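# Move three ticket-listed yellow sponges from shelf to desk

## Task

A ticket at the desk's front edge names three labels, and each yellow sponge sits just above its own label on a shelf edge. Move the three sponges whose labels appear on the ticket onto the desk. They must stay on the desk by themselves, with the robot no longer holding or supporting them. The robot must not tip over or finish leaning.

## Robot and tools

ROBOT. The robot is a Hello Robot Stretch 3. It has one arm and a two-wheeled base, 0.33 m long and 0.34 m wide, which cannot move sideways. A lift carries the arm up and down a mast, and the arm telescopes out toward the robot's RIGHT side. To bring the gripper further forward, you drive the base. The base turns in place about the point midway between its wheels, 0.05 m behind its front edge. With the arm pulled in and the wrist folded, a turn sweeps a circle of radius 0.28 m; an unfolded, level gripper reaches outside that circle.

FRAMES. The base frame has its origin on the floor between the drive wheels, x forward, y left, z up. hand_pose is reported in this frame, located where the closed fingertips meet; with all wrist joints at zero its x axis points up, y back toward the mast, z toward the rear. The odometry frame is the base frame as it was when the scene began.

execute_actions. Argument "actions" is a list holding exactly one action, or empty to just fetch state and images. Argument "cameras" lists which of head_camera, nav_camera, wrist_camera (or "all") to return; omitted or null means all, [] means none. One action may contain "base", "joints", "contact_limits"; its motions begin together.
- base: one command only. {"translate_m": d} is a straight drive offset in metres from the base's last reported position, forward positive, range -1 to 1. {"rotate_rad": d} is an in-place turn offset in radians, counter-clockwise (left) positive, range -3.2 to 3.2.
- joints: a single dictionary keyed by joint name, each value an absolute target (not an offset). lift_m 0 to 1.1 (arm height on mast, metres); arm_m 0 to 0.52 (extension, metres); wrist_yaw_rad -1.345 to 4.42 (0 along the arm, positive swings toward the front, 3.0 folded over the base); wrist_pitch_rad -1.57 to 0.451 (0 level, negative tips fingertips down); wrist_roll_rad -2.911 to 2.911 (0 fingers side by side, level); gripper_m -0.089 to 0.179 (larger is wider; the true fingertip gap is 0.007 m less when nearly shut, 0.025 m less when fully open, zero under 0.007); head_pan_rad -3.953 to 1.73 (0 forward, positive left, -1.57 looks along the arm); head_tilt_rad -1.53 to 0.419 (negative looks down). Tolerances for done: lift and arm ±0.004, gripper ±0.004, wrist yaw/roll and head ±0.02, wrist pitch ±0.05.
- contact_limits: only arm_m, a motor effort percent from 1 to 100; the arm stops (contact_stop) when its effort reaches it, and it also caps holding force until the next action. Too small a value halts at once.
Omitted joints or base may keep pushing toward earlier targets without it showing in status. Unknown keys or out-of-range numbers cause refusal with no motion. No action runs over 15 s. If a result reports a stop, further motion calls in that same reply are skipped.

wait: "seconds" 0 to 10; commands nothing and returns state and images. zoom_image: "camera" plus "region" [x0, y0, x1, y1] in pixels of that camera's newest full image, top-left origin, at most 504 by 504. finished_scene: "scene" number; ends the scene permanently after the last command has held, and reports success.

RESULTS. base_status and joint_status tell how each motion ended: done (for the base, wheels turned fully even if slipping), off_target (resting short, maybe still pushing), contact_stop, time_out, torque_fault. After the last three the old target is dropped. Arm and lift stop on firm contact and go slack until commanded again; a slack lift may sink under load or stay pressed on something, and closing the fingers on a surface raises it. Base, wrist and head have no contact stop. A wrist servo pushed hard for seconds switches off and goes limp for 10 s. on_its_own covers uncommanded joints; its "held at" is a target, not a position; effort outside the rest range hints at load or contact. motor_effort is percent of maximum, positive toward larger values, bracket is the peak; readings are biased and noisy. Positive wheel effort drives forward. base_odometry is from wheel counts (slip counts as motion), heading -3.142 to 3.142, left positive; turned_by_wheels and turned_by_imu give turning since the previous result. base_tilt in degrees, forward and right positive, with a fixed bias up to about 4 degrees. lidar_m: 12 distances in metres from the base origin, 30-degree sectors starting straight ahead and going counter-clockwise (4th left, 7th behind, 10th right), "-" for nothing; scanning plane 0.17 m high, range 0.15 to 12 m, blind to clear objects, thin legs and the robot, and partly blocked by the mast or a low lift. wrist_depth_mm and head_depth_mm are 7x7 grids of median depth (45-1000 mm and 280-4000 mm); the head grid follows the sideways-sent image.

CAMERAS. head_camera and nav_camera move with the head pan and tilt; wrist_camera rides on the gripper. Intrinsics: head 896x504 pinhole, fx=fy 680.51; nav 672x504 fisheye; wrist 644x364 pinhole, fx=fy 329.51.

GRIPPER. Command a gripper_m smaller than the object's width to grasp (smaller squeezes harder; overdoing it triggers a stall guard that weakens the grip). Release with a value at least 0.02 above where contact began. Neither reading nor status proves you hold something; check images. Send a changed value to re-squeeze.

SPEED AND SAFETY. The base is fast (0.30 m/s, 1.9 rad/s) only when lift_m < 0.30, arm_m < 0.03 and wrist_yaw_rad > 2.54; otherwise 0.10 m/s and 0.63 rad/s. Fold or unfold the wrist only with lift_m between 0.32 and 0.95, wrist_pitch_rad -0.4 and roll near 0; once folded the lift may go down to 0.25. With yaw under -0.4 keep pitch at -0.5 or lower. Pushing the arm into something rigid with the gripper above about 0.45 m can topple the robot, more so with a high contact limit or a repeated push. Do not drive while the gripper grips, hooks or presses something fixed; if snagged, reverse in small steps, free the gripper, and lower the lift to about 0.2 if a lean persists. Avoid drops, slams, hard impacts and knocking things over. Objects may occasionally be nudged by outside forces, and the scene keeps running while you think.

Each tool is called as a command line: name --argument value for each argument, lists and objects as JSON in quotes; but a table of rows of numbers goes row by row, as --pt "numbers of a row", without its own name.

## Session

execute_actions --actions '[]'

Scene clock: 0.00 s.
base_odometry: x=+0.000 y=+0.000 heading=+0.000 (m, m, rad; odometry frame)
turned_by_wheels: +0.000 (rad since the last result)
turned_by_imu: +0.000 (rad since the last result)
base_tilt: forward=+2.0 right=-0.3 (deg)
lidar_m: 2.20 2.65 2.72 2.25 1.71 1.67 1.76 1.81 1.20 1.32 2.12 2.06
head_depth_mm: 1936 2031 2007 2022 2015 2020 1998 / 1957 2154 2179 2150 2134 2155 2119 / 1971 2312 2302 2307 2299 2303 2237 / 1986 2490 2474 2465 2459 2460 2279 / 1970 2656 2656 2699 2691 2622 2247 / 1963 2796 2931 2902 2894 2751 2256 / 2002 3003 3160 3197 3137 2573 2260
base_status: not commanded
joint_positions: lift_m=+0.591 arm_m=+0.001 wrist_yaw_rad=+2.995 wrist_pitch_rad=-0.388 wrist_roll_rad=-0.007 gripper_m=+0.037 head_pan_rad=+0.009 head_tilt_rad=-0.004
joint_status: not commanded
motor_effort: left_wheel=+1 right_wheel=-1 lift_m=+23 arm_m=+0 wrist_yaw_rad=+0 wrist_pitch_rad=+7 wrist_roll_rad=+0 gripper_m=+0 head_pan_rad=+0 head_tilt_rad=+1 (%)
hand_pose: x=+0.0121 y=+0.0800 z=+0.6110 quat_wxyz=(+0.187, +0.699, +0.086, +0.685) (m; base frame)
wrist_depth_mm: - - - - - - - / - - - - - - - / - - - - - - - / - - - - - - - / - - - - - - - / 973 967 - 949 - 912 894 / 821 825 - 790 800 795 768
pictures: head_camera (sideways: a quarter turn clockwise sets it upright), nav_camera (sideways: a quarter turn counterclockwise sets it upright), wrist_camera
Images, in order (width x height): head_camera 896x504, nav_camera 672x504, wrist_camera 644x364.

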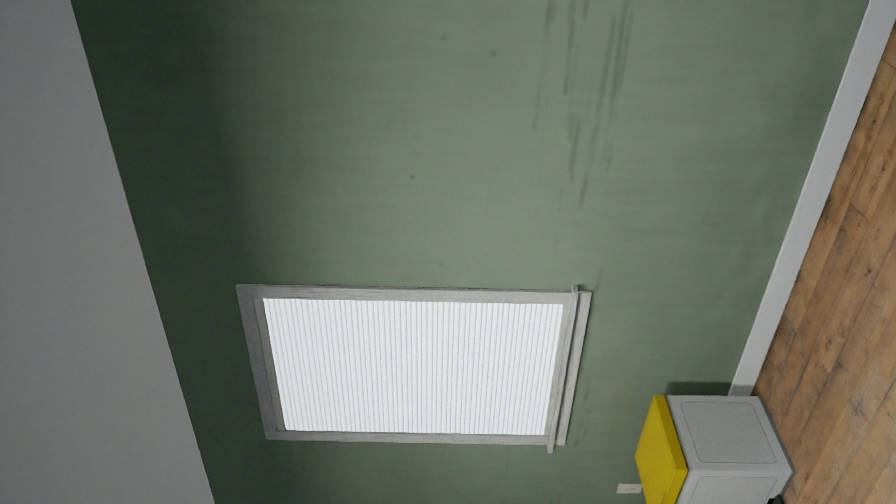

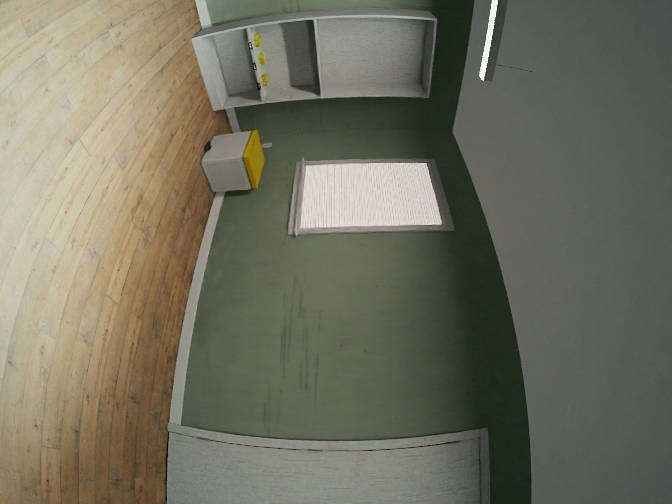

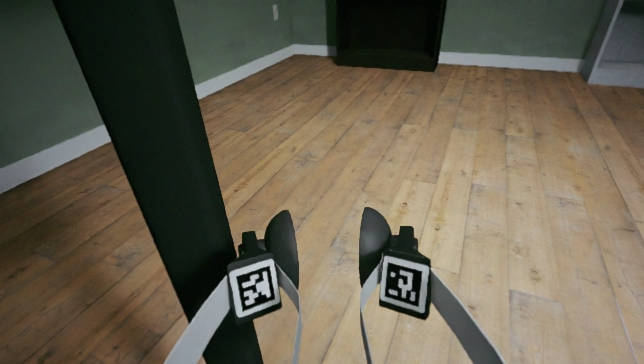

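execute_actions --actions '[{"joints":{"head_pan_rad":1.3,"head_tilt_rad":-0.4,"lift_m":0.35}}]' --cameras '["head_camera","nav_camera"]'

execute_actions --actions '[{"joints":{"head_pan_rad":-1.57,"head_tilt_rad":-0.4,"lift_m":0.285}}]' --cameras '["head_camera","nav_camera"]'

Scene clock: 14.87 s.
base_odometry: x=+0.000 y=+0.000 heading=+0.000 (m, m, rad; odometry frame)
turned_by_wheels: +0.000 (rad since the last result)
turned_by_imu: +0.001 (rad since the last result)
base_tilt: forward=+2.1 right=-0.4 (deg)
lidar_m: 2.21 2.66 2.71 2.27 1.72 1.68 1.77 1.80 1.19 1.32 2.12 2.05
head_depth_mm: 2449 2624 2796 2935 2303 1769 1435 / 2534 2712 2807 3008 2294 1779 1443 / 2632 2753 2938 3058 2293 1772 1418 / 2702 2852 2965 3099 2300 1743 1421 / 2779 2982 3188 3109 2299 1764 1418 / 2841 2985 3113 3138 2298 1764 1424 / 2505 2564 2693 2759 2314 1771 1422
base_status: not commanded
joint_positions: lift_m=+0.350 arm_m=+0.001 wrist_yaw_rad=+2.995 wrist_pitch_rad=-0.389 wrist_roll_rad=-0.007 gripper_m=+0.037 head_pan_rad=+1.293 head_tilt_rad=-0.395
joint_status: all done
motor_effort: left_wheel=+1(0) right_wheel=-1(1) lift_m=+20(20) arm_m=-1(0) wrist_yaw_rad=+0(0) wrist_pitch_rad=+8(8) wrist_roll_rad=+0(0) gripper_m=+0(0) head_pan_rad=+4(54) head_tilt_rad=-2(18) (%)
hand_pose: x=+0.0121 y=+0.0798 z=+0.3694 quat_wxyz=(+0.187, +0.699, +0.086, +0.684) (m; base frame)
wrist_depth_mm: - - - - - - - / - - - - - - - / - - - - - - - / 983 938 951 919 910 891 847 / 770 784 - 726 767 727 717 / 651 637 - 622 - 595 597 / 538 547 - 551 516 517 512
pictures: head_camera (sideways: a quarter turn clockwise sets it upright), nav_camera (sideways: a quarter turn counterclockwise sets it upright)
Images, in order (width x height): head_camera 896x504, nav_camera 672x504.

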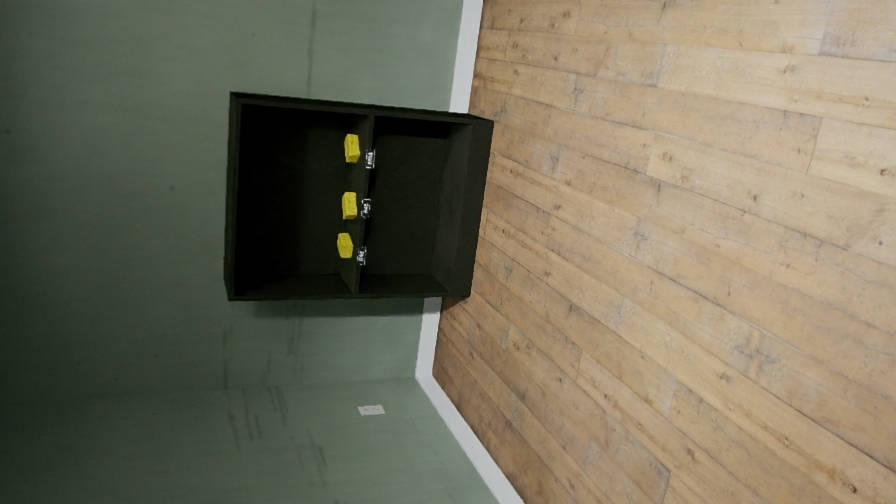

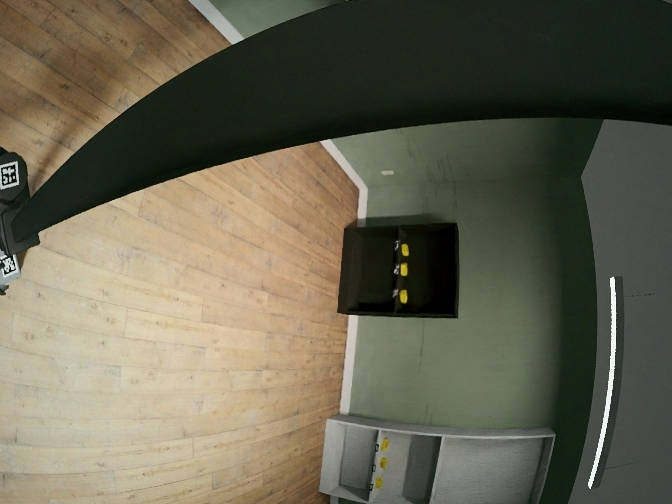

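Scene clock: 16.73 s.
base_odometry: x=+0.000 y=+0.000 heading=+0.000 (m, m, rad; odometry frame)
turned_by_wheels: +0.000 (rad since the last result)
turned_by_imu: +0.000 (rad since the last result)
base_tilt: forward=+2.0 right=-0.3 (deg)
lidar_m: 2.20 2.66 2.71 2.26 1.72 1.67 1.77 1.81 1.20 1.32 2.12 2.06
head_depth_mm: 1546 1624 1731 1506 1197 1701 1423 / 1607 1728 1833 1509 1366 1725 1431 / 1714 1832 1983 1508 2098 1715 1431 / 1829 1961 2075 1504 2338 1758 1420 / 1965 2113 2275 1596 2077 1769 1432 / 2101 2281 2488 1600 2286 1758 1416 / 2204 2308 2443 2561 2312 1767 1431
base_status: not commanded
joint_positions: lift_m=+0.285 arm_m=+0.001 wrist_yaw_rad=+2.995 wrist_pitch_rad=-0.389 wrist_roll_rad=-0.007 gripper_m=+0.037 head_pan_rad=-1.563 head_tilt_rad=-0.395
joint_status: all done
motor_effort: left_wheel=+1(0) right_wheel=-1(1) lift_m=+20(20) arm_m=+0(0) wrist_yaw_rad=+0(0) wrist_pitch_rad=+8(8) wrist_roll_rad=+0(0) gripper_m=+0(0) head_pan_rad=-4(52) head_tilt_rad=-1(0) (%)
hand_pose: x=+0.0121 y=+0.0798 z=+0.3044 quat_wxyz=(+0.187, +0.699, +0.086, +0.684) (m; base frame)
wrist_depth_mm: - - - - - - - / - - - - - - - / - - - - - - 975 / 855 832 804 797 768 769 762 / 658 660 - 640 653 619 623 / 562 554 - 541 - 516 515 / 486 514 - - 456 454 443
pictures: head_camera (sideways: a quarter turn clockwise sets it upright), nav_camera (sideways: a quarter turn counterclockwise sets it upright)
Images, in order (width x height): head_camera 896x504, nav_camera 672x504.

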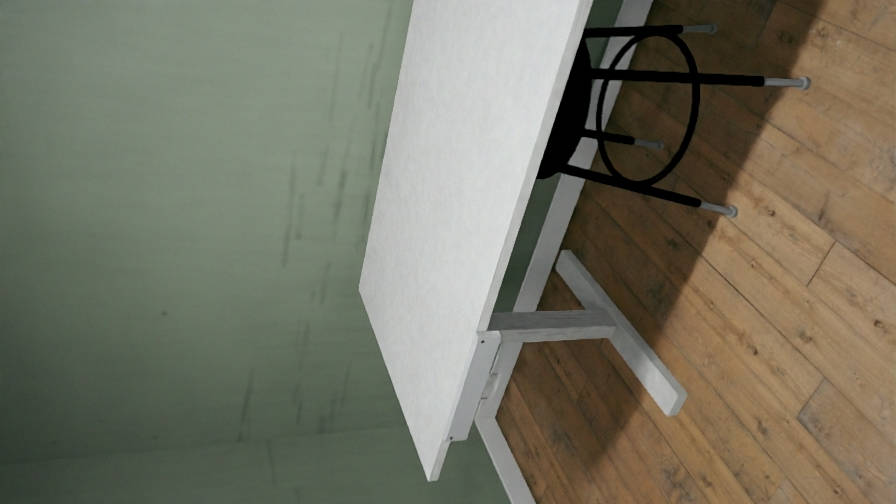

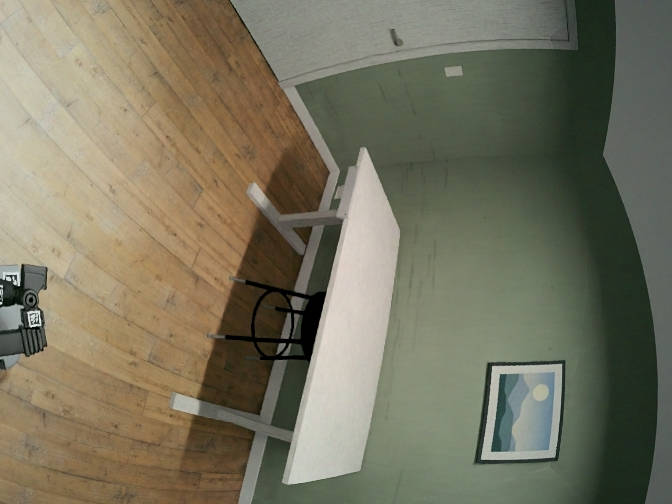

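zoom_image --camera "head_camera" --region '[420,300,580,490]'

Region (420, 300, 580, 490) of head_camera's 896x504 image, scaled by 2.653, with more detail than that image has; it fills the left 424 columns of this view, and the rest is white.

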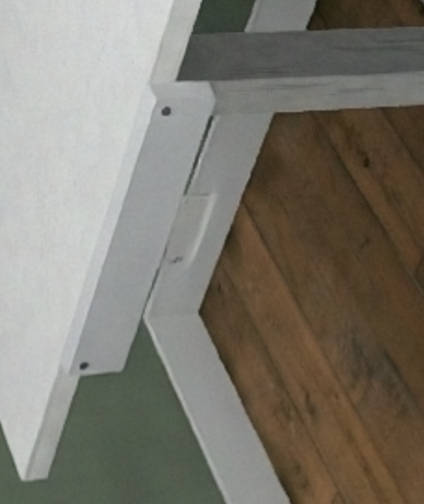

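execute_actions --actions '[{"base":{"rotate_rad":-0.925},"joints":{"head_pan_rad":-0.6,"head_tilt_rad":-0.6}}]' --cameras '[]'

execute_actions --actions '[{"base":{"translate_m":1.0}}]' --cameras '["nav_camera"]'

execute_actions --actions '[{"base":{"rotate_rad":0.335},"joints":{"head_pan_rad":-1.57,"head_tilt_rad":-0.7}}]' --cameras '["head_camera","nav_camera"]'

Scene clock: 58.40 s.
base_odometry: x=+0.000 y=+0.000 heading=-0.925 (m, m, rad; odometry frame)
turned_by_wheels: -0.925 (rad since the last result)
turned_by_imu: -0.929 (rad since the last result)
base_tilt: forward=+2.0 right=-0.4 (deg)
lidar_m: 2.08 2.07 2.32 2.79 2.89 2.05 1.68 1.68 1.84 1.78 1.19 1.76
head_depth_mm: 1553 1680 1414 1357 1738 1468 1248 / 1637 1785 1421 1434 1802 1467 1248 / 1737 1894 1413 2218 1740 1475 1246 / 1869 1980 1488 2291 1806 1474 1241 / 2006 2205 1588 2122 1803 1477 1252 / 2157 2413 1684 2291 1807 1481 1240 / 2202 2357 2524 2296 1788 1471 1253
base_status: done
joint_positions: lift_m=+0.285 arm_m=+0.001 wrist_yaw_rad=+2.995 wrist_pitch_rad=-0.389 wrist_roll_rad=-0.007 gripper_m=+0.037 head_pan_rad=-0.607 head_tilt_rad=-0.593
joint_status: all done
motor_effort: left_wheel=+3(8) right_wheel=-4(7) lift_m=+20(20) arm_m=-1(0) wrist_yaw_rad=+0(0) wrist_pitch_rad=+8(8) wrist_roll_rad=+0(0) gripper_m=+0(0) head_pan_rad=+5(50) head_tilt_rad=-3(15) (%)
hand_pose: x=+0.0121 y=+0.0798 z=+0.3044 quat_wxyz=(+0.187, +0.699, +0.086, +0.684) (m; base frame)
wrist_depth_mm: - - - - - - - / - - - - - - - / - - - - - - 962 / 857 854 790 794 775 751 761 / 659 650 - 642 641 616 609 / 552 549 - 557 - 522 511 / 474 497 - - 448 450 449
pictures: none
No camera images: the call's "cameras" was empty. Leave "cameras" out to get every camera's image.

Scene clock: 63.43 s.
base_odometry: x=+0.602 y=-0.798 heading=-0.925 (m, m, rad; odometry frame)
turned_by_wheels: +0.000 (rad since the last result)
turned_by_imu: +0.007 (rad since the last result)
base_tilt: forward=+2.0 right=-0.3 (deg)
lidar_m: 1.13 1.13 1.27 2.02 3.28 3.19 2.63 2.62 0.99 0.86 0.99 1.41
head_depth_mm: 1246 1337 1430 1020 798 1386 1244 / 1319 1441 1578 1025 882 1435 1246 / 1400 1547 1696 1857 1684 1471 1248 / 1512 1653 1850 2036 1797 1473 1254 / 1445 1567 1723 1893 1809 1482 1251 / 1300 1403 1520 1688 1738 1476 1241 / 1179 1270 1361 1487 1613 1470 1245
base_status: done
joint_positions: lift_m=+0.285 arm_m=+0.001 wrist_yaw_rad=+2.995 wrist_pitch_rad=-0.389 wrist_roll_rad=-0.007 gripper_m=+0.037 head_pan_rad=-0.607 head_tilt_rad=-0.593
joint_status: not commanded
motor_effort: left_wheel=+3(9) right_wheel=-3(5) lift_m=+20(21) arm_m=+0(1) wrist_yaw_rad=+0(0) wrist_pitch_rad=+8(8) wrist_roll_rad=+0(0) gripper_m=+0(0) head_pan_rad=+5(5) head_tilt_rad=-2(2) (%)
hand_pose: x=+0.0121 y=+0.0798 z=+0.3043 quat_wxyz=(+0.187, +0.699, +0.086, +0.684) (m; base frame)
wrist_depth_mm: - - - - - - 958 / - - - - - - - / - - - - - 986 959 / 841 825 819 789 789 764 739 / 677 667 - 646 647 625 618 / 565 548 - 544 - 516 509 / 478 493 - - 453 454 438
pictures: nav_camera (sideways: a quarter turn counterclockwise sets it upright)
Images, in order (width x height): nav_camera 672x504.

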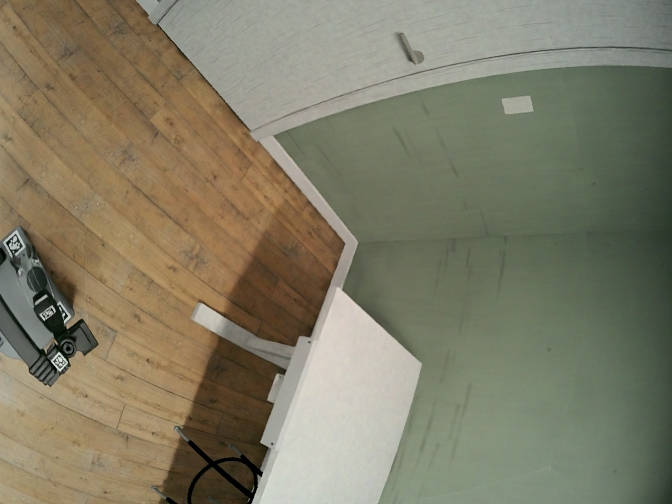

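Scene clock: 64.87 s.
base_odometry: x=+0.602 y=-0.798 heading=-0.590 (m, m, rad; odometry frame)
turned_by_wheels: +0.335 (rad since the last result)
turned_by_imu: +0.336 (rad since the last result)
base_tilt: forward=+2.0 right=-0.4 (deg)
lidar_m: 1.13 1.17 1.61 2.67 3.46 2.72 2.61 1.40 0.86 0.99 1.00 1.17
head_depth_mm: 1201 1357 1142 883 1606 1380 1187 / 1205 1363 1139 883 1599 1373 1190 / 1212 1359 1149 886 1587 1380 1190 / 1215 1358 1145 888 1557 1384 1198 / 1216 1368 1151 885 1478 1383 1199 / 1216 1363 1146 889 1511 1380 1194 / 1223 1375 1309 886 1644 1385 1197
base_status: done
joint_positions: lift_m=+0.285 arm_m=+0.001 wrist_yaw_rad=+2.995 wrist_pitch_rad=-0.389 wrist_roll_rad=-0.007 gripper_m=+0.037 head_pan_rad=-1.563 head_tilt_rad=-0.692
joint_status: all done
motor_effort: left_wheel=-1(8) right_wheel=+2(7) lift_m=+20(20) arm_m=+0(1) wrist_yaw_rad=+0(1) wrist_pitch_rad=+8(8) wrist_roll_rad=+0(0) gripper_m=+0(0) head_pan_rad=-3(52) head_tilt_rad=-3(10) (%)
hand_pose: x=+0.0121 y=+0.0798 z=+0.3043 quat_wxyz=(+0.187, +0.699, +0.086, +0.684) (m; base frame)
wrist_depth_mm: - - - - - - - / - - - - - - - / - - - - - - - / 835 834 804 787 772 757 766 / 676 665 - 656 645 621 607 / 554 546 - 546 - 526 521 / 486 498 - - 455 449 443
pictures: head_camera (sideways: a quarter turn clockwise sets it upright), nav_camera (sideways: a quarter turn counterclockwise sets it upright)
Images, in order (width x height): head_camera 896x504, nav_camera 672x504.

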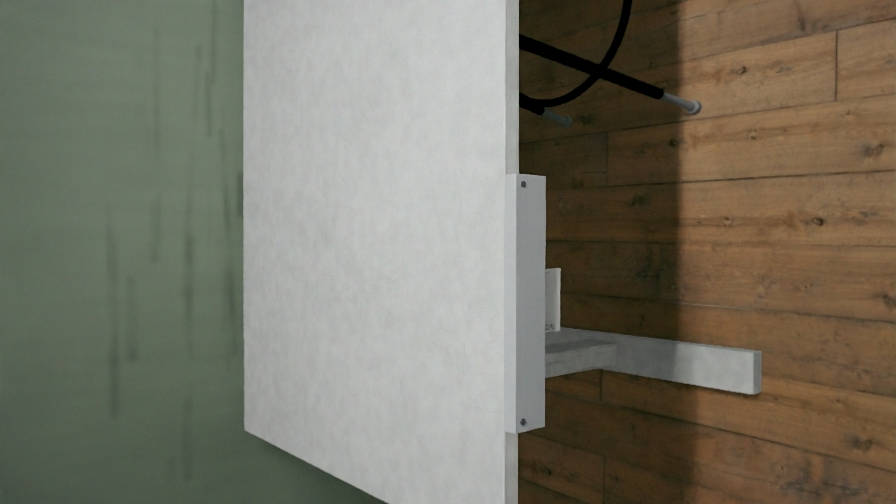

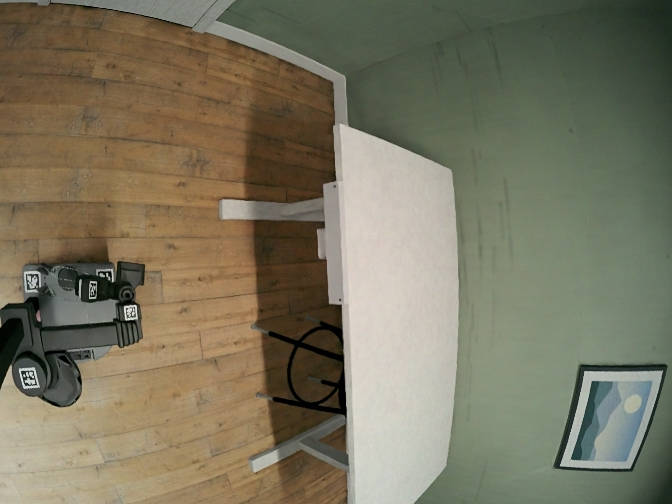

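execute_actions --actions '[{"base":{"translate_m":0.11},"joints":{"lift_m":0.455,"wrist_pitch_rad":-0.4}}]' --cameras '[]'

execute_actions --actions '[{"joints":{"wrist_yaw_rad":0}}]' --cameras '[]'

execute_actions --actions '[{"joints":{"wrist_pitch_rad":0.1,"arm_m":0.2,"gripper_m":0.15}}]' --cameras '["wrist_camera","head_camera"]'

Scene clock: 83.70 s.
base_odometry: x=+0.693 y=-0.860 heading=-0.590 (m, m, rad; odometry frame)
turned_by_wheels: +0.000 (rad since the last result)
turned_by_imu: +0.001 (rad since the last result)
base_tilt: forward=+2.0 right=-0.4 (deg)
lidar_m: 1.02 1.05 1.46 2.50 3.46 2.84 2.72 1.46 0.90 0.97 1.48 1.06
head_depth_mm: 1211 1353 1146 887 1582 1376 1198 / 1216 1351 1145 884 1552 1380 1189 / 1218 1366 1139 885 1515 1375 1189 / 1220 1359 1147 884 1550 1387 1201 / 1220 1370 1141 887 1517 1340 1193 / 1226 1371 1195 887 1632 1381 1192 / 1217 1379 1563 1717 1628 1385 1194
base_status: done
joint_positions: lift_m=+0.455 arm_m=+0.001 wrist_yaw_rad=+2.995 wrist_pitch_rad=-0.416 wrist_roll_rad=-0.007 gripper_m=+0.037 head_pan_rad=-1.563 head_tilt_rad=-0.692
joint_status: all done
motor_effort: left_wheel=-2(6) right_wheel=+2(9) lift_m=+25(27) arm_m=+0(1) wrist_yaw_rad=+0(0) wrist_pitch_rad=+7(7) wrist_roll_rad=+0(1) gripper_m=+0(0) head_pan_rad=-4(4) head_tilt_rad=-3(3) (%)
hand_pose: x=+0.0116 y=+0.0765 z=+0.4680 quat_wxyz=(+0.196, +0.698, +0.096, +0.682) (m; base frame)
wrist_depth_mm: - - - - - - - / - - - - - - - / - - - - - - - / - - - - - - - / 897 907 - 863 883 853 846 / 747 760 - 735 - 713 715 / 647 649 - 632 629 625 594
pictures: none
No camera images: the call's "cameras" was empty. Leave "cameras" out to get every camera's image.

Scene clock: 86.20 s.
base_odometry: x=+0.693 y=-0.860 heading=-0.590 (m, m, rad; odometry frame)
turned_by_wheels: +0.000 (rad since the last result)
turned_by_imu: +0.000 (rad since the last result)
base_tilt: forward=+2.0 right=-0.4 (deg)
lidar_m: 1.02 1.06 1.46 2.51 3.46 2.83 2.73 1.46 0.90 0.97 1.47 1.06
head_depth_mm: 1206 1347 1151 882 1582 1386 1183 / 1204 1346 1141 886 1549 1380 1188 / 1214 1361 1147 883 1519 1380 1211 / 1215 1365 1144 886 1554 1374 1189 / 1211 1363 1145 884 1517 1349 1192 / 1219 1364 1203 884 1643 1381 1197 / 1233 1378 1556 1724 1640 1380 1198
base_status: not commanded
joint_positions: lift_m=+0.455 arm_m=+0.001 wrist_yaw_rad=+0.002 wrist_pitch_rad=-0.416 wrist_roll_rad=-0.007 gripper_m=+0.037 head_pan_rad=-1.563 head_tilt_rad=-0.692
joint_status: all done
motor_effort: left_wheel=-1(2) right_wheel=+2(2) lift_m=+25(25) arm_m=-1(1) wrist_yaw_rad=-3(4) wrist_pitch_rad=+7(8) wrist_roll_rad=+0(0) gripper_m=+0(0) head_pan_rad=-4(4) head_tilt_rad=-3(3) (%)
hand_pose: x=-0.0211 y=-0.3704 z=+0.4680 quat_wxyz=(+0.695, +0.147, -0.689, -0.145) (m; base frame)
wrist_depth_mm: - - - - - - - / - - - - - - - / - - - - - - - / - - - - - - - / 942 886 897 856 888 825 819 / 756 756 762 729 - 719 705 / 651 635 639 630 634 623 613
pictures: none
No camera images: the call's "cameras" was empty. Leave "cameras" out to get every camera's image.

Scene clock: 88.90 s.
base_odometry: x=+0.693 y=-0.860 heading=-0.590 (m, m, rad; odometry frame)
turned_by_wheels: +0.000 (rad since the last result)
turned_by_imu: +0.000 (rad since the last result)
base_tilt: forward=+2.0 right=-0.4 (deg)
lidar_m: 1.02 1.06 1.46 2.51 3.47 2.83 2.73 1.45 0.90 0.97 1.48 1.06
head_depth_mm: 1206 1338 1143 886 1592 1376 1196 / 1211 1352 1141 886 1559 1415 1185 / 1200 1362 1144 883 1510 1452 1145 / 1211 1358 1147 887 1518 1426 1174 / 1215 1367 1146 887 1506 1355 1200 / 1220 1368 1201 886 1633 1389 1192 / 1214 1371 1554 1722 1637 1389 1189
base_status: not commanded
joint_positions: lift_m=+0.455 arm_m=+0.200 wrist_yaw_rad=+0.001 wrist_pitch_rad=+0.075 wrist_roll_rad=-0.007 gripper_m=+0.150 head_pan_rad=-1.563 head_tilt_rad=-0.692
joint_status: all done
motor_effort: left_wheel=-2(3) right_wheel=+2(2) lift_m=+25(25) arm_m=+3(3) wrist_yaw_rad=+0(2) wrist_pitch_rad=+11(12) wrist_roll_rad=+0(0) gripper_m=+0(83) head_pan_rad=-5(4) head_tilt_rad=-3(3) (%)
hand_pose: x=-0.0212 y=-0.6020 z=+0.5889 quat_wxyz=(+0.709, -0.026, -0.704, +0.027) (m; base frame)
wrist_depth_mm: 153 153 155 155 157 156 157 / 156 157 157 158 158 159 164 / 967 - 520 170 172 - 984 / - 994 607 - - - 571 / - - - - - - - / - - - - - - - / - - - - - - 982
pictures: head_camera (sideways: a quarter turn clockwise sets it upright), wrist_camera
Images, in order (width x height): head_camera 896x504, wrist_camera 644x364.

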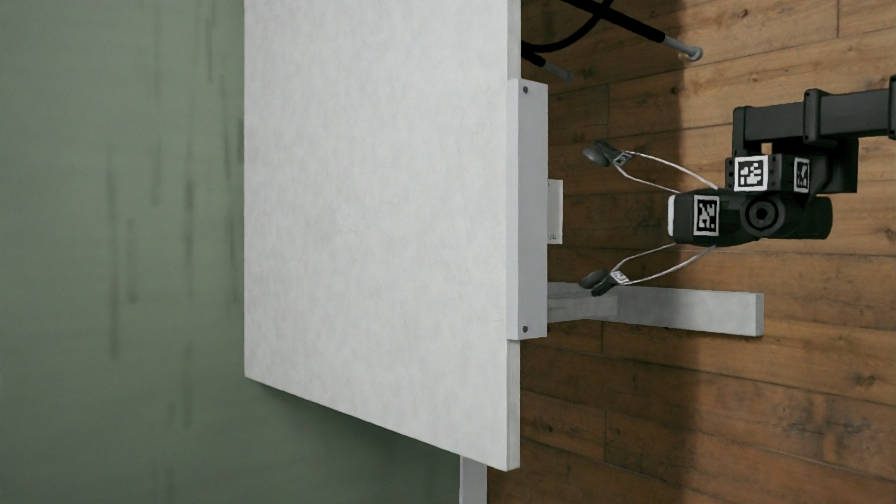

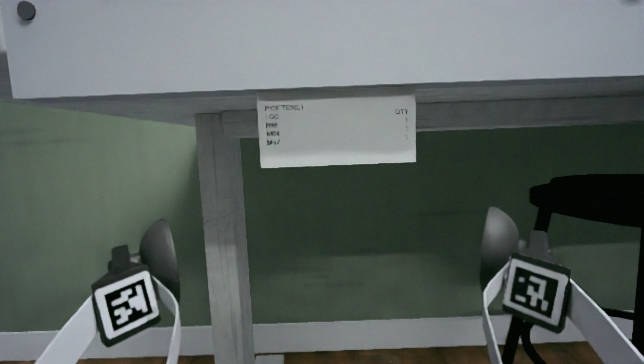

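zoom_image --camera "wrist_camera" --region '[250,90,340,160]'

Region (250, 90, 340, 160) of wrist_camera's 644x364 image, scaled by 5.600.

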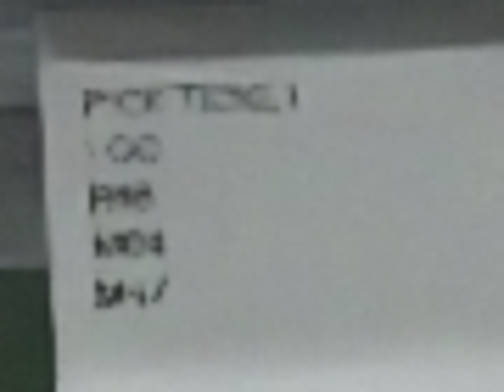

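execute_actions --actions '[{"joints":{"arm_m":0.285,"gripper_m":0.12},"contact_limits":{"arm_m":15}}]' --cameras '["wrist_camera"]'

Scene clock: 104.47 s.
base_odometry: x=+0.693 y=-0.860 heading=-0.590 (m, m, rad; odometry frame)
turned_by_wheels: +0.000 (rad since the last result)
turned_by_imu: +0.001 (rad since the last result)
base_tilt: forward=+2.0 right=-0.3 (deg)
lidar_m: 1.02 1.05 1.46 2.51 3.46 2.83 2.73 1.45 0.90 0.97 1.47 1.06
head_depth_mm: 1207 1347 1139 883 1575 1379 1194 / 1209 1348 1144 883 1541 1411 1217 / 1219 1359 1143 888 1514 - 1193 / 1223 1358 1141 886 1540 1373 1194 / 1214 1352 1146 889 1524 1355 1183 / 1215 1367 1196 886 1628 1374 1197 / 1216 1369 1554 1727 1637 1384 1189
base_status: not commanded
joint_positions: lift_m=+0.455 arm_m=+0.285 wrist_yaw_rad=+0.001 wrist_pitch_rad=+0.076 wrist_roll_rad=-0.007 gripper_m=+0.120 head_pan_rad=-1.563 head_tilt_rad=-0.692
joint_status: all done
motor_effort: left_wheel=-2(2) right_wheel=+2(2) lift_m=+25(25) arm_m=+3(0) wrist_yaw_rad=+0(1) wrist_pitch_rad=+11(11) wrist_roll_rad=+0(1) gripper_m=+0(84) head_pan_rad=-3(4) head_tilt_rad=-3(3) (%)
contact_limits: arm_m 15 (drawing in: default 17, maximum 28; extending or still: default 23, maximum 37)
hand_pose: x=-0.0212 y=-0.6870 z=+0.5889 quat_wxyz=(+0.709, -0.026, -0.704, +0.027) (m; base frame)
wrist_depth_mm: - 73 75 77 80 82 85 / 236 246 83 83 84 230 328 / 912 925 85 85 85 412 909 / 923 940 86 87 87 947 927 / 966 933 941 945 947 952 971 / 986 966 948 964 938 - 959 / 958 983 498 976 - 972 979
pictures: wrist_camera
Images, in order (width x height): wrist_camera 644x364.

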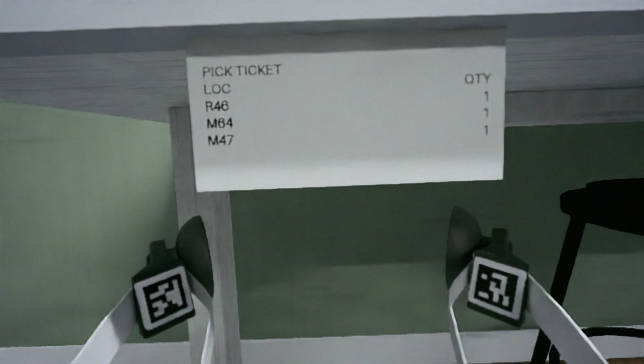

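zoom_image --camera "wrist_camera" --region '[190,55,310,155]'

execute_actions --actions '[{"joints":{"arm_m":0.0,"wrist_pitch_rad":-0.4,"head_pan_rad":1.57,"head_tilt_rad":-0.2}}]' --cameras '[]'

execute_actions --actions '[{"joints":{"wrist_yaw_rad":2.9,"gripper_m":0.05}}]' --cameras '["head_camera","nav_camera"]'

Region (190, 55, 310, 155) of wrist_camera's 644x364 image, scaled by 4.200.

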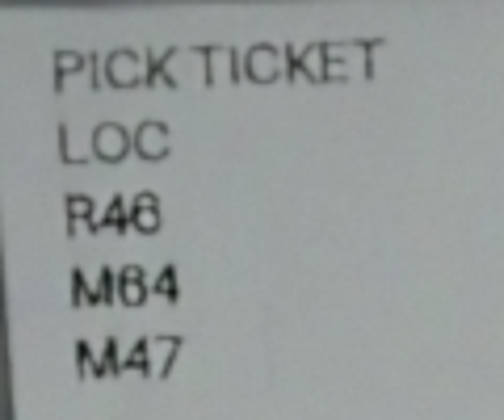

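Scene clock: 115.80 s.
base_odometry: x=+0.693 y=-0.860 heading=-0.590 (m, m, rad; odometry frame)
turned_by_wheels: +0.000 (rad since the last result)
turned_by_imu: +0.001 (rad since the last result)
base_tilt: forward=+2.0 right=-0.4 (deg)
lidar_m: 1.02 1.06 1.46 2.51 3.47 2.84 2.72 1.45 0.90 0.97 1.47 1.06
head_depth_mm: 2971 3028 3213 3253 2532 2261 1713 / 2960 3083 3246 3337 2744 2258 1707 / 2978 3001 3138 3356 3156 2254 1718 / 2997 3045 3158 3262 3189 2251 1698 / 2909 3074 3206 3318 3173 2234 1712 / 3023 3140 3190 3375 3262 2237 1690 / 2997 3056 3194 3353 3263 2211 1687
base_status: not commanded
joint_positions: lift_m=+0.455 arm_m=+0.001 wrist_yaw_rad=+0.001 wrist_pitch_rad=-0.416 wrist_roll_rad=-0.007 gripper_m=+0.120 head_pan_rad=+1.563 head_tilt_rad=-0.211
joint_status: all done
motor_effort: left_wheel=-2(1) right_wheel=+2(2) lift_m=+25(25) arm_m=-3(5) wrist_yaw_rad=-1(1) wrist_pitch_rad=+7(11) wrist_roll_rad=+0(0) gripper_m=+0(0) head_pan_rad=+4(52) head_tilt_rad=+4(23) (%)
hand_pose: x=-0.0214 y=-0.3707 z=+0.4680 quat_wxyz=(+0.695, +0.147, -0.689, -0.146) (m; base frame)
wrist_depth_mm: - - - - - - - / - - - - - - - / - - - - - - - / - - - - - - - / 922 901 856 868 860 848 838 / 778 762 707 731 736 - 705 / 657 630 632 628 628 609 622
pictures: none
No camera images: the call's "cameras" was empty. Leave "cameras" out to get every camera's image.

Scene clock: 118.23 s.
base_odometry: x=+0.693 y=-0.860 heading=-0.590 (m, m, rad; odometry frame)
turned_by_wheels: +0.000 (rad since the last result)
turned_by_imu: +0.000 (rad since the last result)
base_tilt: forward=+2.0 right=-0.3 (deg)
lidar_m: 1.02 1.06 1.46 2.51 3.48 2.83 2.73 1.46 0.90 0.97 1.47 1.06
head_depth_mm: 2928 3051 3156 3220 2510 2259 1698 / 2964 3021 3222 3366 2790 2259 1705 / 2975 3067 3098 3289 3214 2254 1682 / 2975 3078 3202 3284 3171 2245 1695 / 2974 3055 3162 3235 3174 2226 1692 / 2964 3088 3243 3347 3246 2218 1685 / 2958 3046 3254 3347 3258 2229 1690
base_status: not commanded
joint_positions: lift_m=+0.455 arm_m=+0.001 wrist_yaw_rad=+2.898 wrist_pitch_rad=-0.416 wrist_roll_rad=-0.007 gripper_m=+0.050 head_pan_rad=+1.563 head_tilt_rad=-0.211
joint_status: all done
motor_effort: left_wheel=-2(1) right_wheel=+2(2) lift_m=+25(25) arm_m=-3(3) wrist_yaw_rad=+3(2) wrist_pitch_rad=+8(8) wrist_roll_rad=+0(0) gripper_m=+0(81) head_pan_rad=+4(4) head_tilt_rad=+4(5) (%)
hand_pose: x=+0.0330 y=+0.0720 z=+0.4680 quat_wxyz=(+0.229, +0.702, +0.062, +0.672) (m; base frame)
wrist_depth_mm: - - - - - - - / - - - - - - - / - - - - - - - / - - - - - - 998 / 924 - 921 876 899 857 829 / 766 742 - 736 - 711 708 / 650 650 630 619 636 609 618
pictures: head_camera (sideways: a quarter turn clockwise sets it upright), nav_camera (sideways: a quarter turn counterclockwise sets it upright)
Images, in order (width x height): head_camera 896x504, nav_camera 672x504.

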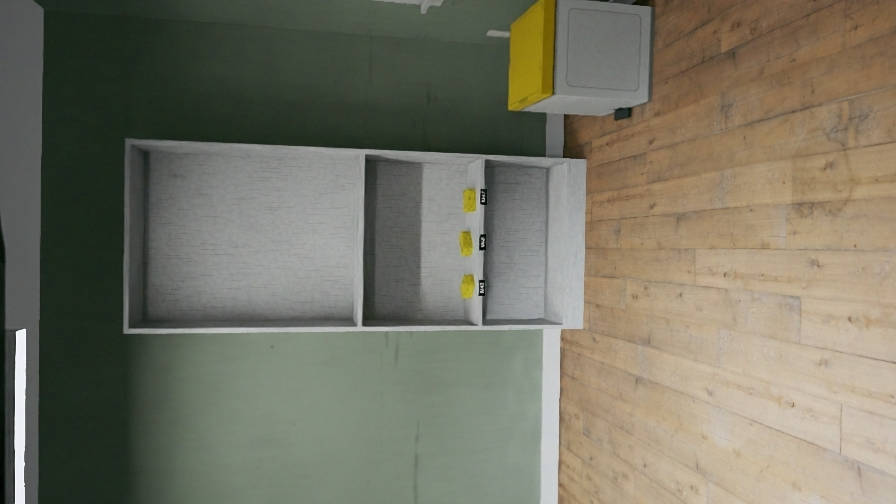

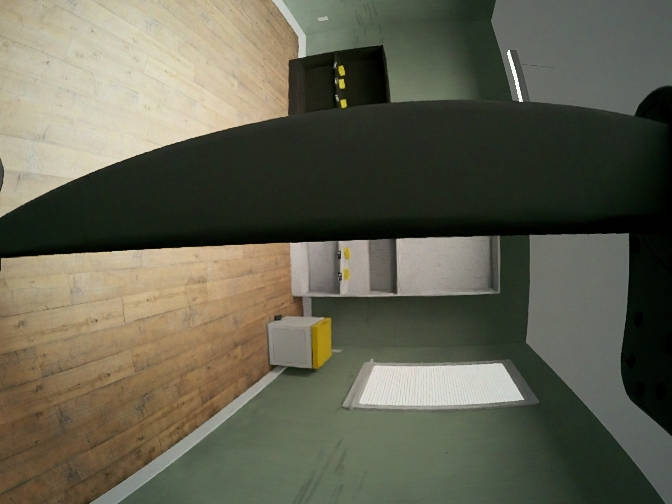

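zoom_image --camera "head_camera" --region '[450,170,500,310]'

Region (450, 170, 500, 310) of head_camera's 896x504 image, scaled by 3.600, with more detail than that image has; it fills the left 180 columns of this view, and the rest is white.

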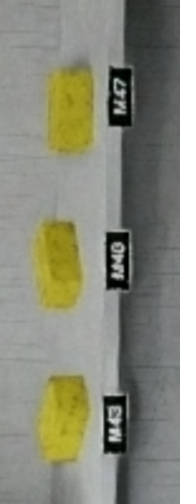

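execute_actions --actions '[{"base":{"rotate_rad":1.56},"joints":{"lift_m":0.285,"head_pan_rad":0,"head_tilt_rad":-0.4}}]' --cameras '[]'

execute_actions --actions '[{"base":{"translate_m":1.0}}]' --cameras '[]'

execute_actions --actions '[{"base":{"translate_m":1.0}}]' --cameras '["head_camera","nav_camera"]'

Scene clock: 146.27 s.
base_odometry: x=+0.693 y=-0.860 heading=+0.970 (m, m, rad; odometry frame)
turned_by_wheels: +1.560 (rad since the last result)
turned_by_imu: +1.569 (rad since the last result)
base_tilt: forward=+2.0 right=-0.4 (deg)
lidar_m: 2.50 3.32 2.84 2.73 1.46 0.90 0.97 1.47 1.06 1.02 1.06 1.45
head_depth_mm: 2855 2974 3228 2556 2316 1777 1435 / 2827 3008 3236 2947 2305 1744 1422 / 2797 2982 3163 3135 2309 1766 1423 / 2811 3004 3187 3243 2312 1766 1419 / 2821 2993 3263 3328 2300 1755 1424 / 2849 3102 3338 3309 2302 1763 1424 / 2879 3044 3299 3322 2308 1766 1418
base_status: done
joint_positions: lift_m=+0.285 arm_m=+0.001 wrist_yaw_rad=+2.899 wrist_pitch_rad=-0.417 wrist_roll_rad=-0.007 gripper_m=+0.050 head_pan_rad=+0.007 head_tilt_rad=-0.395
joint_status: all done
motor_effort: left_wheel=-2(6) right_wheel=+2(8) lift_m=+20(21) arm_m=-2(3) wrist_yaw_rad=+1(2) wrist_pitch_rad=+8(8) wrist_roll_rad=+0(0) gripper_m=+0(0) head_pan_rad=-4(49) head_tilt_rad=-1(14) (%)
hand_pose: x=+0.0328 y=+0.0719 z=+0.2981 quat_wxyz=(+0.229, +0.702, +0.062, +0.672) (m; base frame)
wrist_depth_mm: - - - - - - - / - - - - - - - / - - 995 969 979 941 899 / 788 - 790 756 749 717 717 / 660 - 657 620 622 599 585 / 544 527 - 535 - 506 501 / 465 - - 456 438 441 435
pictures: none
No camera images: the call's "cameras" was empty. Leave "cameras" out to get every camera's image.

Scene clock: 151.20 s.
base_odometry: x=+1.259 y=-0.035 heading=+0.970 (m, m, rad; odometry frame)
turned_by_wheels: +0.000 (rad since the last result)
turned_by_imu: +0.006 (rad since the last result)
base_tilt: forward=+2.0 right=-0.4 (deg)
lidar_m: 2.07 2.42 2.85 2.74 2.83 1.94 1.96 1.44 1.07 1.02 1.06 1.44
head_depth_mm: 1985 2122 2260 2427 1954 1720 1418 / 1926 2066 2223 2374 2317 1756 1422 / 1964 2077 2226 2420 2285 1759 1427 / 1946 2103 2247 2399 2311 1753 1424 / 1962 2066 2230 2323 2318 1761 1431 / 1978 2132 2299 2471 2334 1765 1422 / 1995 2135 2317 2485 2314 1748 1410
base_status: done
joint_positions: lift_m=+0.285 arm_m=+0.001 wrist_yaw_rad=+2.899 wrist_pitch_rad=-0.417 wrist_roll_rad=-0.007 gripper_m=+0.050 head_pan_rad=+0.007 head_tilt_rad=-0.396
joint_status: not commanded
motor_effort: left_wheel=-3(6) right_wheel=+2(9) lift_m=+20(20) arm_m=-3(2) wrist_yaw_rad=+1(2) wrist_pitch_rad=+8(8) wrist_roll_rad=+0(0) gripper_m=+0(0) head_pan_rad=-4(4) head_tilt_rad=-1(1) (%)
hand_pose: x=+0.0327 y=+0.0719 z=+0.2981 quat_wxyz=(+0.229, +0.702, +0.063, +0.672) (m; base frame)
wrist_depth_mm: - - - - - - - / - - - - - - - / - - - 990 957 961 904 / 823 - 760 770 741 728 722 / 641 - 645 609 631 603 590 / 543 529 - 536 - 505 500 / 460 - - 443 443 438 431
pictures: none
No camera images: the call's "cameras" was empty. Leave "cameras" out to get every camera's image.

Scene clock: 156.13 s.
base_odometry: x=+1.825 y=+0.790 heading=+0.969 (m, m, rad; odometry frame)
turned_by_wheels: +0.000 (rad since the last result)
turned_by_imu: +0.006 (rad since the last result)
base_tilt: forward=+2.0 right=-0.3 (deg)
lidar_m: 1.30 1.10 1.72 2.74 2.84 3.18 2.84 1.45 1.06 1.02 0.71 0.82
head_depth_mm: 1077 1154 1195 1295 1289 1345 1374 / 1082 1153 1198 1343 1403 1541 1383 / 1087 1159 1218 1330 1402 1563 1389 / 1086 1161 1229 1350 1334 1570 1389 / 1091 1167 1225 1355 1341 1565 1377 / 1100 1176 1229 1357 1335 1522 1384 / 996 1013 1090 1190 1503 1644 1408
base_status: done
joint_positions: lift_m=+0.285 arm_m=+0.001 wrist_yaw_rad=+2.899 wrist_pitch_rad=-0.417 wrist_roll_rad=-0.007 gripper_m=+0.050 head_pan_rad=+0.007 head_tilt_rad=-0.396
joint_status: not commanded
motor_effort: left_wheel=-2(4) right_wheel=+2(8) lift_m=+20(20) arm_m=-2(3) wrist_yaw_rad=+1(1) wrist_pitch_rad=+8(8) wrist_roll_rad=+0(0) gripper_m=+0(0) head_pan_rad=-4(3) head_tilt_rad=-1(1) (%)
hand_pose: x=+0.0327 y=+0.0719 z=+0.2981 quat_wxyz=(+0.229, +0.702, +0.063, +0.672) (m; base frame)
wrist_depth_mm: - - - - - - - / - - - - - - - / - - - 985 989 917 899 / 802 - 780 753 745 735 706 / 629 - 653 621 617 598 585 / 541 523 - 534 - 504 494 / 462 - - 446 438 439 433
pictures: head_camera (sideways: a quarter turn clockwise sets it upright), nav_camera (sideways: a quarter turn counterclockwise sets it upright)
Images, in order (width x height): head_camera 896x504, nav_camera 672x504.

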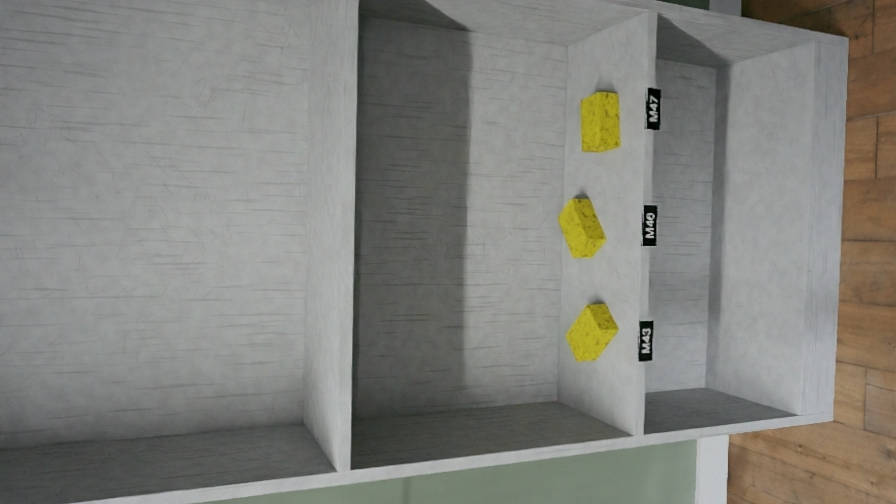

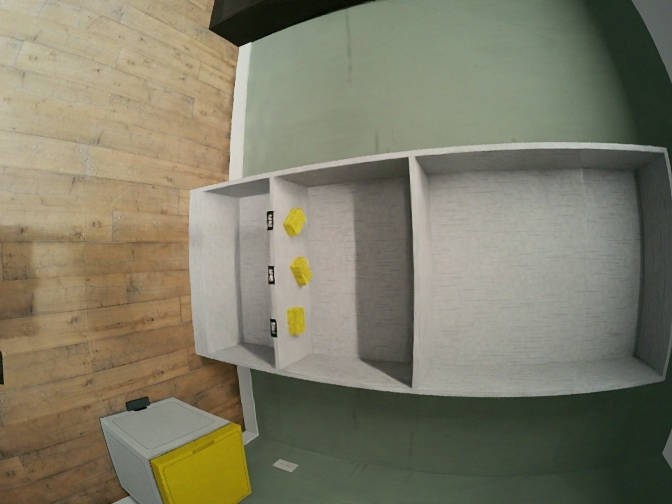

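execute_actions --actions '[{"base":{"translate_m":0.3},"joints":{"lift_m":0.4,"wrist_pitch_rad":-0.4}}]' --cameras '[]'

execute_actions --actions '[{"base":{"rotate_rad":1.555},"joints":{"lift_m":0.7,"head_pan_rad":-1.57,"head_tilt_rad":-0.75}}]' --cameras '[]'

execute_actions --actions '[{"joints":{"wrist_yaw_rad":0,"gripper_m":0.14}}]'

Scene clock: 188.73 s.
base_odometry: x=+1.994 y=+1.037 heading=+0.969 (m, m, rad; odometry frame)
turned_by_wheels: +0.000 (rad since the last result)
turned_by_imu: +0.002 (rad since the last result)
base_tilt: forward=+2.0 right=-0.3 (deg)
lidar_m: 1.00 0.82 1.47 2.74 2.84 3.45 3.20 1.45 1.06 0.59 0.59 0.84
head_depth_mm: 817 873 928 1005 1098 1072 1215 / 820 876 921 1017 1101 1002 1246 / 823 880 924 1018 1105 1058 1250 / 827 885 927 1025 1108 1033 1273 / 833 888 931 1031 1118 1042 1279 / 836 891 938 1034 1122 1037 1272 / 837 893 932 973 1037 993 1055
base_status: done
joint_positions: lift_m=+0.400 arm_m=+0.001 wrist_yaw_rad=+2.899 wrist_pitch_rad=-0.417 wrist_roll_rad=-0.007 gripper_m=+0.050 head_pan_rad=+0.007 head_tilt_rad=-0.396
joint_status: all done
motor_effort: left_wheel=-2(6) right_wheel=+2(8) lift_m=+25(26) arm_m=-3(3) wrist_yaw_rad=+1(1) wrist_pitch_rad=+8(8) wrist_roll_rad=+0(0) gripper_m=-1(0) head_pan_rad=-4(4) head_tilt_rad=-1(1) (%)
hand_pose: x=+0.0327 y=+0.0719 z=+0.4127 quat_wxyz=(+0.229, +0.702, +0.063, +0.672) (m; base frame)
wrist_depth_mm: - - - - - - - / - - - - - - - / - - - - - - - / - - 978 952 950 925 895 / 815 - 869 802 807 748 739 / 695 673 - 665 - 644 643 / 579 593 580 569 563 557 553
pictures: none
No camera images: the call's "cameras" was empty. Leave "cameras" out to get every camera's image.

Scene clock: 192.30 s.
base_odometry: x=+1.994 y=+1.037 heading=+2.524 (m, m, rad; odometry frame)
turned_by_wheels: +1.555 (rad since the last result)
turned_by_imu: +1.565 (rad since the last result)
base_tilt: forward=+2.1 right=-0.4 (deg)
lidar_m: 2.74 2.84 3.46 3.14 1.46 1.06 0.58 0.59 0.84 1.00 0.82 1.46
head_depth_mm: 804 948 1085 1131 1352 1312 1212 / 808 953 1095 1075 1420 1320 1216 / 808 957 1098 1117 1412 1318 1209 / 811 959 1102 1106 1417 1324 - / 813 962 1104 1105 1417 1326 1186 / 816 968 1112 1135 1384 1326 1169 / 817 950 1021 1032 1494 1346 1168
base_status: done
joint_positions: lift_m=+0.700 arm_m=+0.001 wrist_yaw_rad=+2.899 wrist_pitch_rad=-0.417 wrist_roll_rad=-0.007 gripper_m=+0.050 head_pan_rad=-1.563 head_tilt_rad=-0.741
joint_status: all done
motor_effort: left_wheel=-1(4) right_wheel=+2(5) lift_m=+26(28) arm_m=-2(3) wrist_yaw_rad=+1(0) wrist_pitch_rad=+8(8) wrist_roll_rad=+0(0) gripper_m=+0(0) head_pan_rad=-4(51) head_tilt_rad=-3(18) (%)
hand_pose: x=+0.0327 y=+0.0719 z=+0.7127 quat_wxyz=(+0.229, +0.702, +0.063, +0.672) (m; base frame)
wrist_depth_mm: - - - - - - - / - - - - - - - / - - - - - - - / - - - - - - - / - - - - - - - / - - - - - - 997 / 935 932 916 922 866 876 879
pictures: none
No camera images: the call's "cameras" was empty. Leave "cameras" out to get every camera's image.

Scene clock: 194.73 s.
base_odometry: x=+1.994 y=+1.037 heading=+2.524 (m, m, rad; odometry frame)
turned_by_wheels: +0.000 (rad since the last result)
turned_by_imu: +0.000 (rad since the last result)
base_tilt: forward=+2.0 right=-0.4 (deg)
lidar_m: 2.74 2.85 3.46 3.15 1.46 1.06 0.59 0.59 0.84 1.00 0.82 1.46
head_depth_mm: 810 951 1081 1132 1351 1309 1210 / 807 951 1098 1068 1412 1314 1214 / 806 955 1095 1111 1412 1324 - / 809 958 1101 1099 1401 1320 1146 / 814 964 1106 1102 1412 1316 1170 / 816 971 1109 1134 1389 1328 1171 / 818 952 1025 1034 1508 1345 1179
base_status: not commanded
joint_positions: lift_m=+0.700 arm_m=+0.001 wrist_yaw_rad=+0.002 wrist_pitch_rad=-0.417 wrist_roll_rad=-0.007 gripper_m=+0.140 head_pan_rad=-1.563 head_tilt_rad=-0.741
joint_status: all done
motor_effort: left_wheel=-2(1) right_wheel=+2(3) lift_m=+25(25) arm_m=-3(2) wrist_yaw_rad=-3(4) wrist_pitch_rad=+8(8) wrist_roll_rad=+0(0) gripper_m=+0(83) head_pan_rad=-4(4) head_tilt_rad=-3(3) (%)
hand_pose: x=-0.0211 y=-0.3705 z=+0.7127 quat_wxyz=(+0.694, +0.148, -0.689, -0.146) (m; base frame)
wrist_depth_mm: 485 686 697 707 706 692 517 / 543 706 753 768 751 720 800 / 860 686 713 701 656 679 878 / 981 634 615 623 613 631 981 / - - - - - 942 - / - - 932 916 885 - 995 / 939 909 873 885 856 869 858
pictures: head_camera (sideways: a quarter turn clockwise sets it upright), nav_camera (sideways: a quarter turn counterclockwise sets it upright), wrist_camera
Images, in order (width x height): head_camera 896x504, nav_camera 672x504, wrist_camera 644x364.

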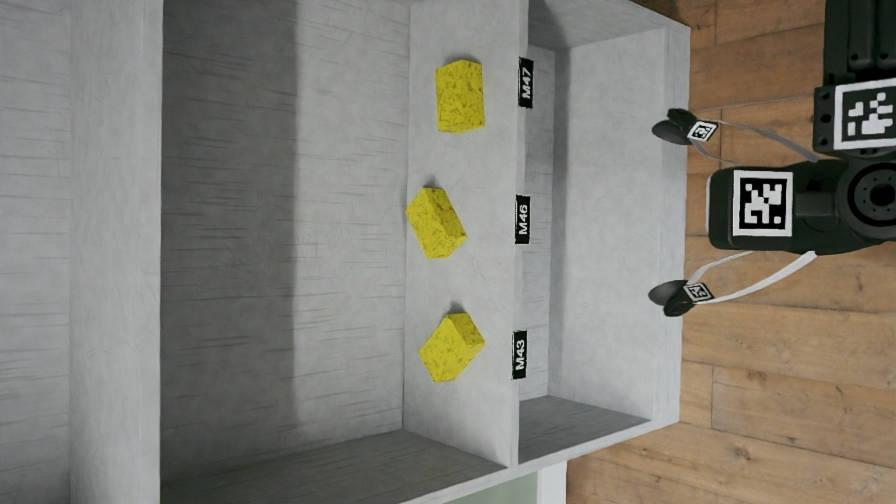

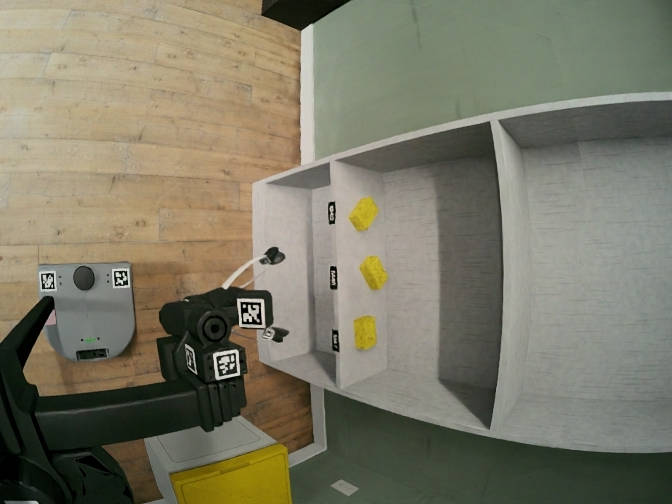

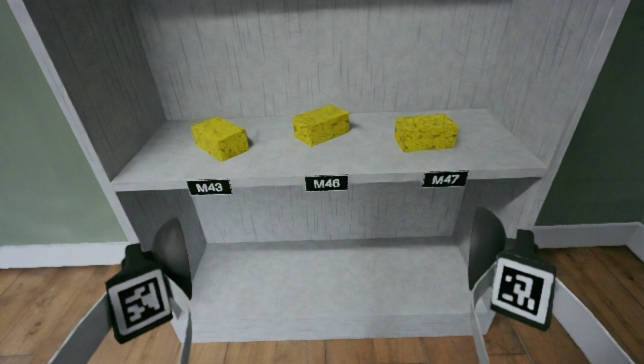

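zoom_image --camera "wrist_camera" --region '[180,100,480,200]'

Region (180, 100, 480, 200) of wrist_camera's 644x364 image, scaled by 1.680.

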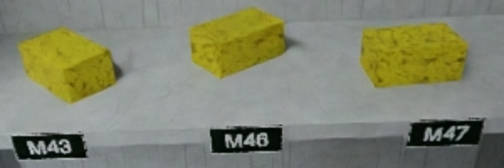

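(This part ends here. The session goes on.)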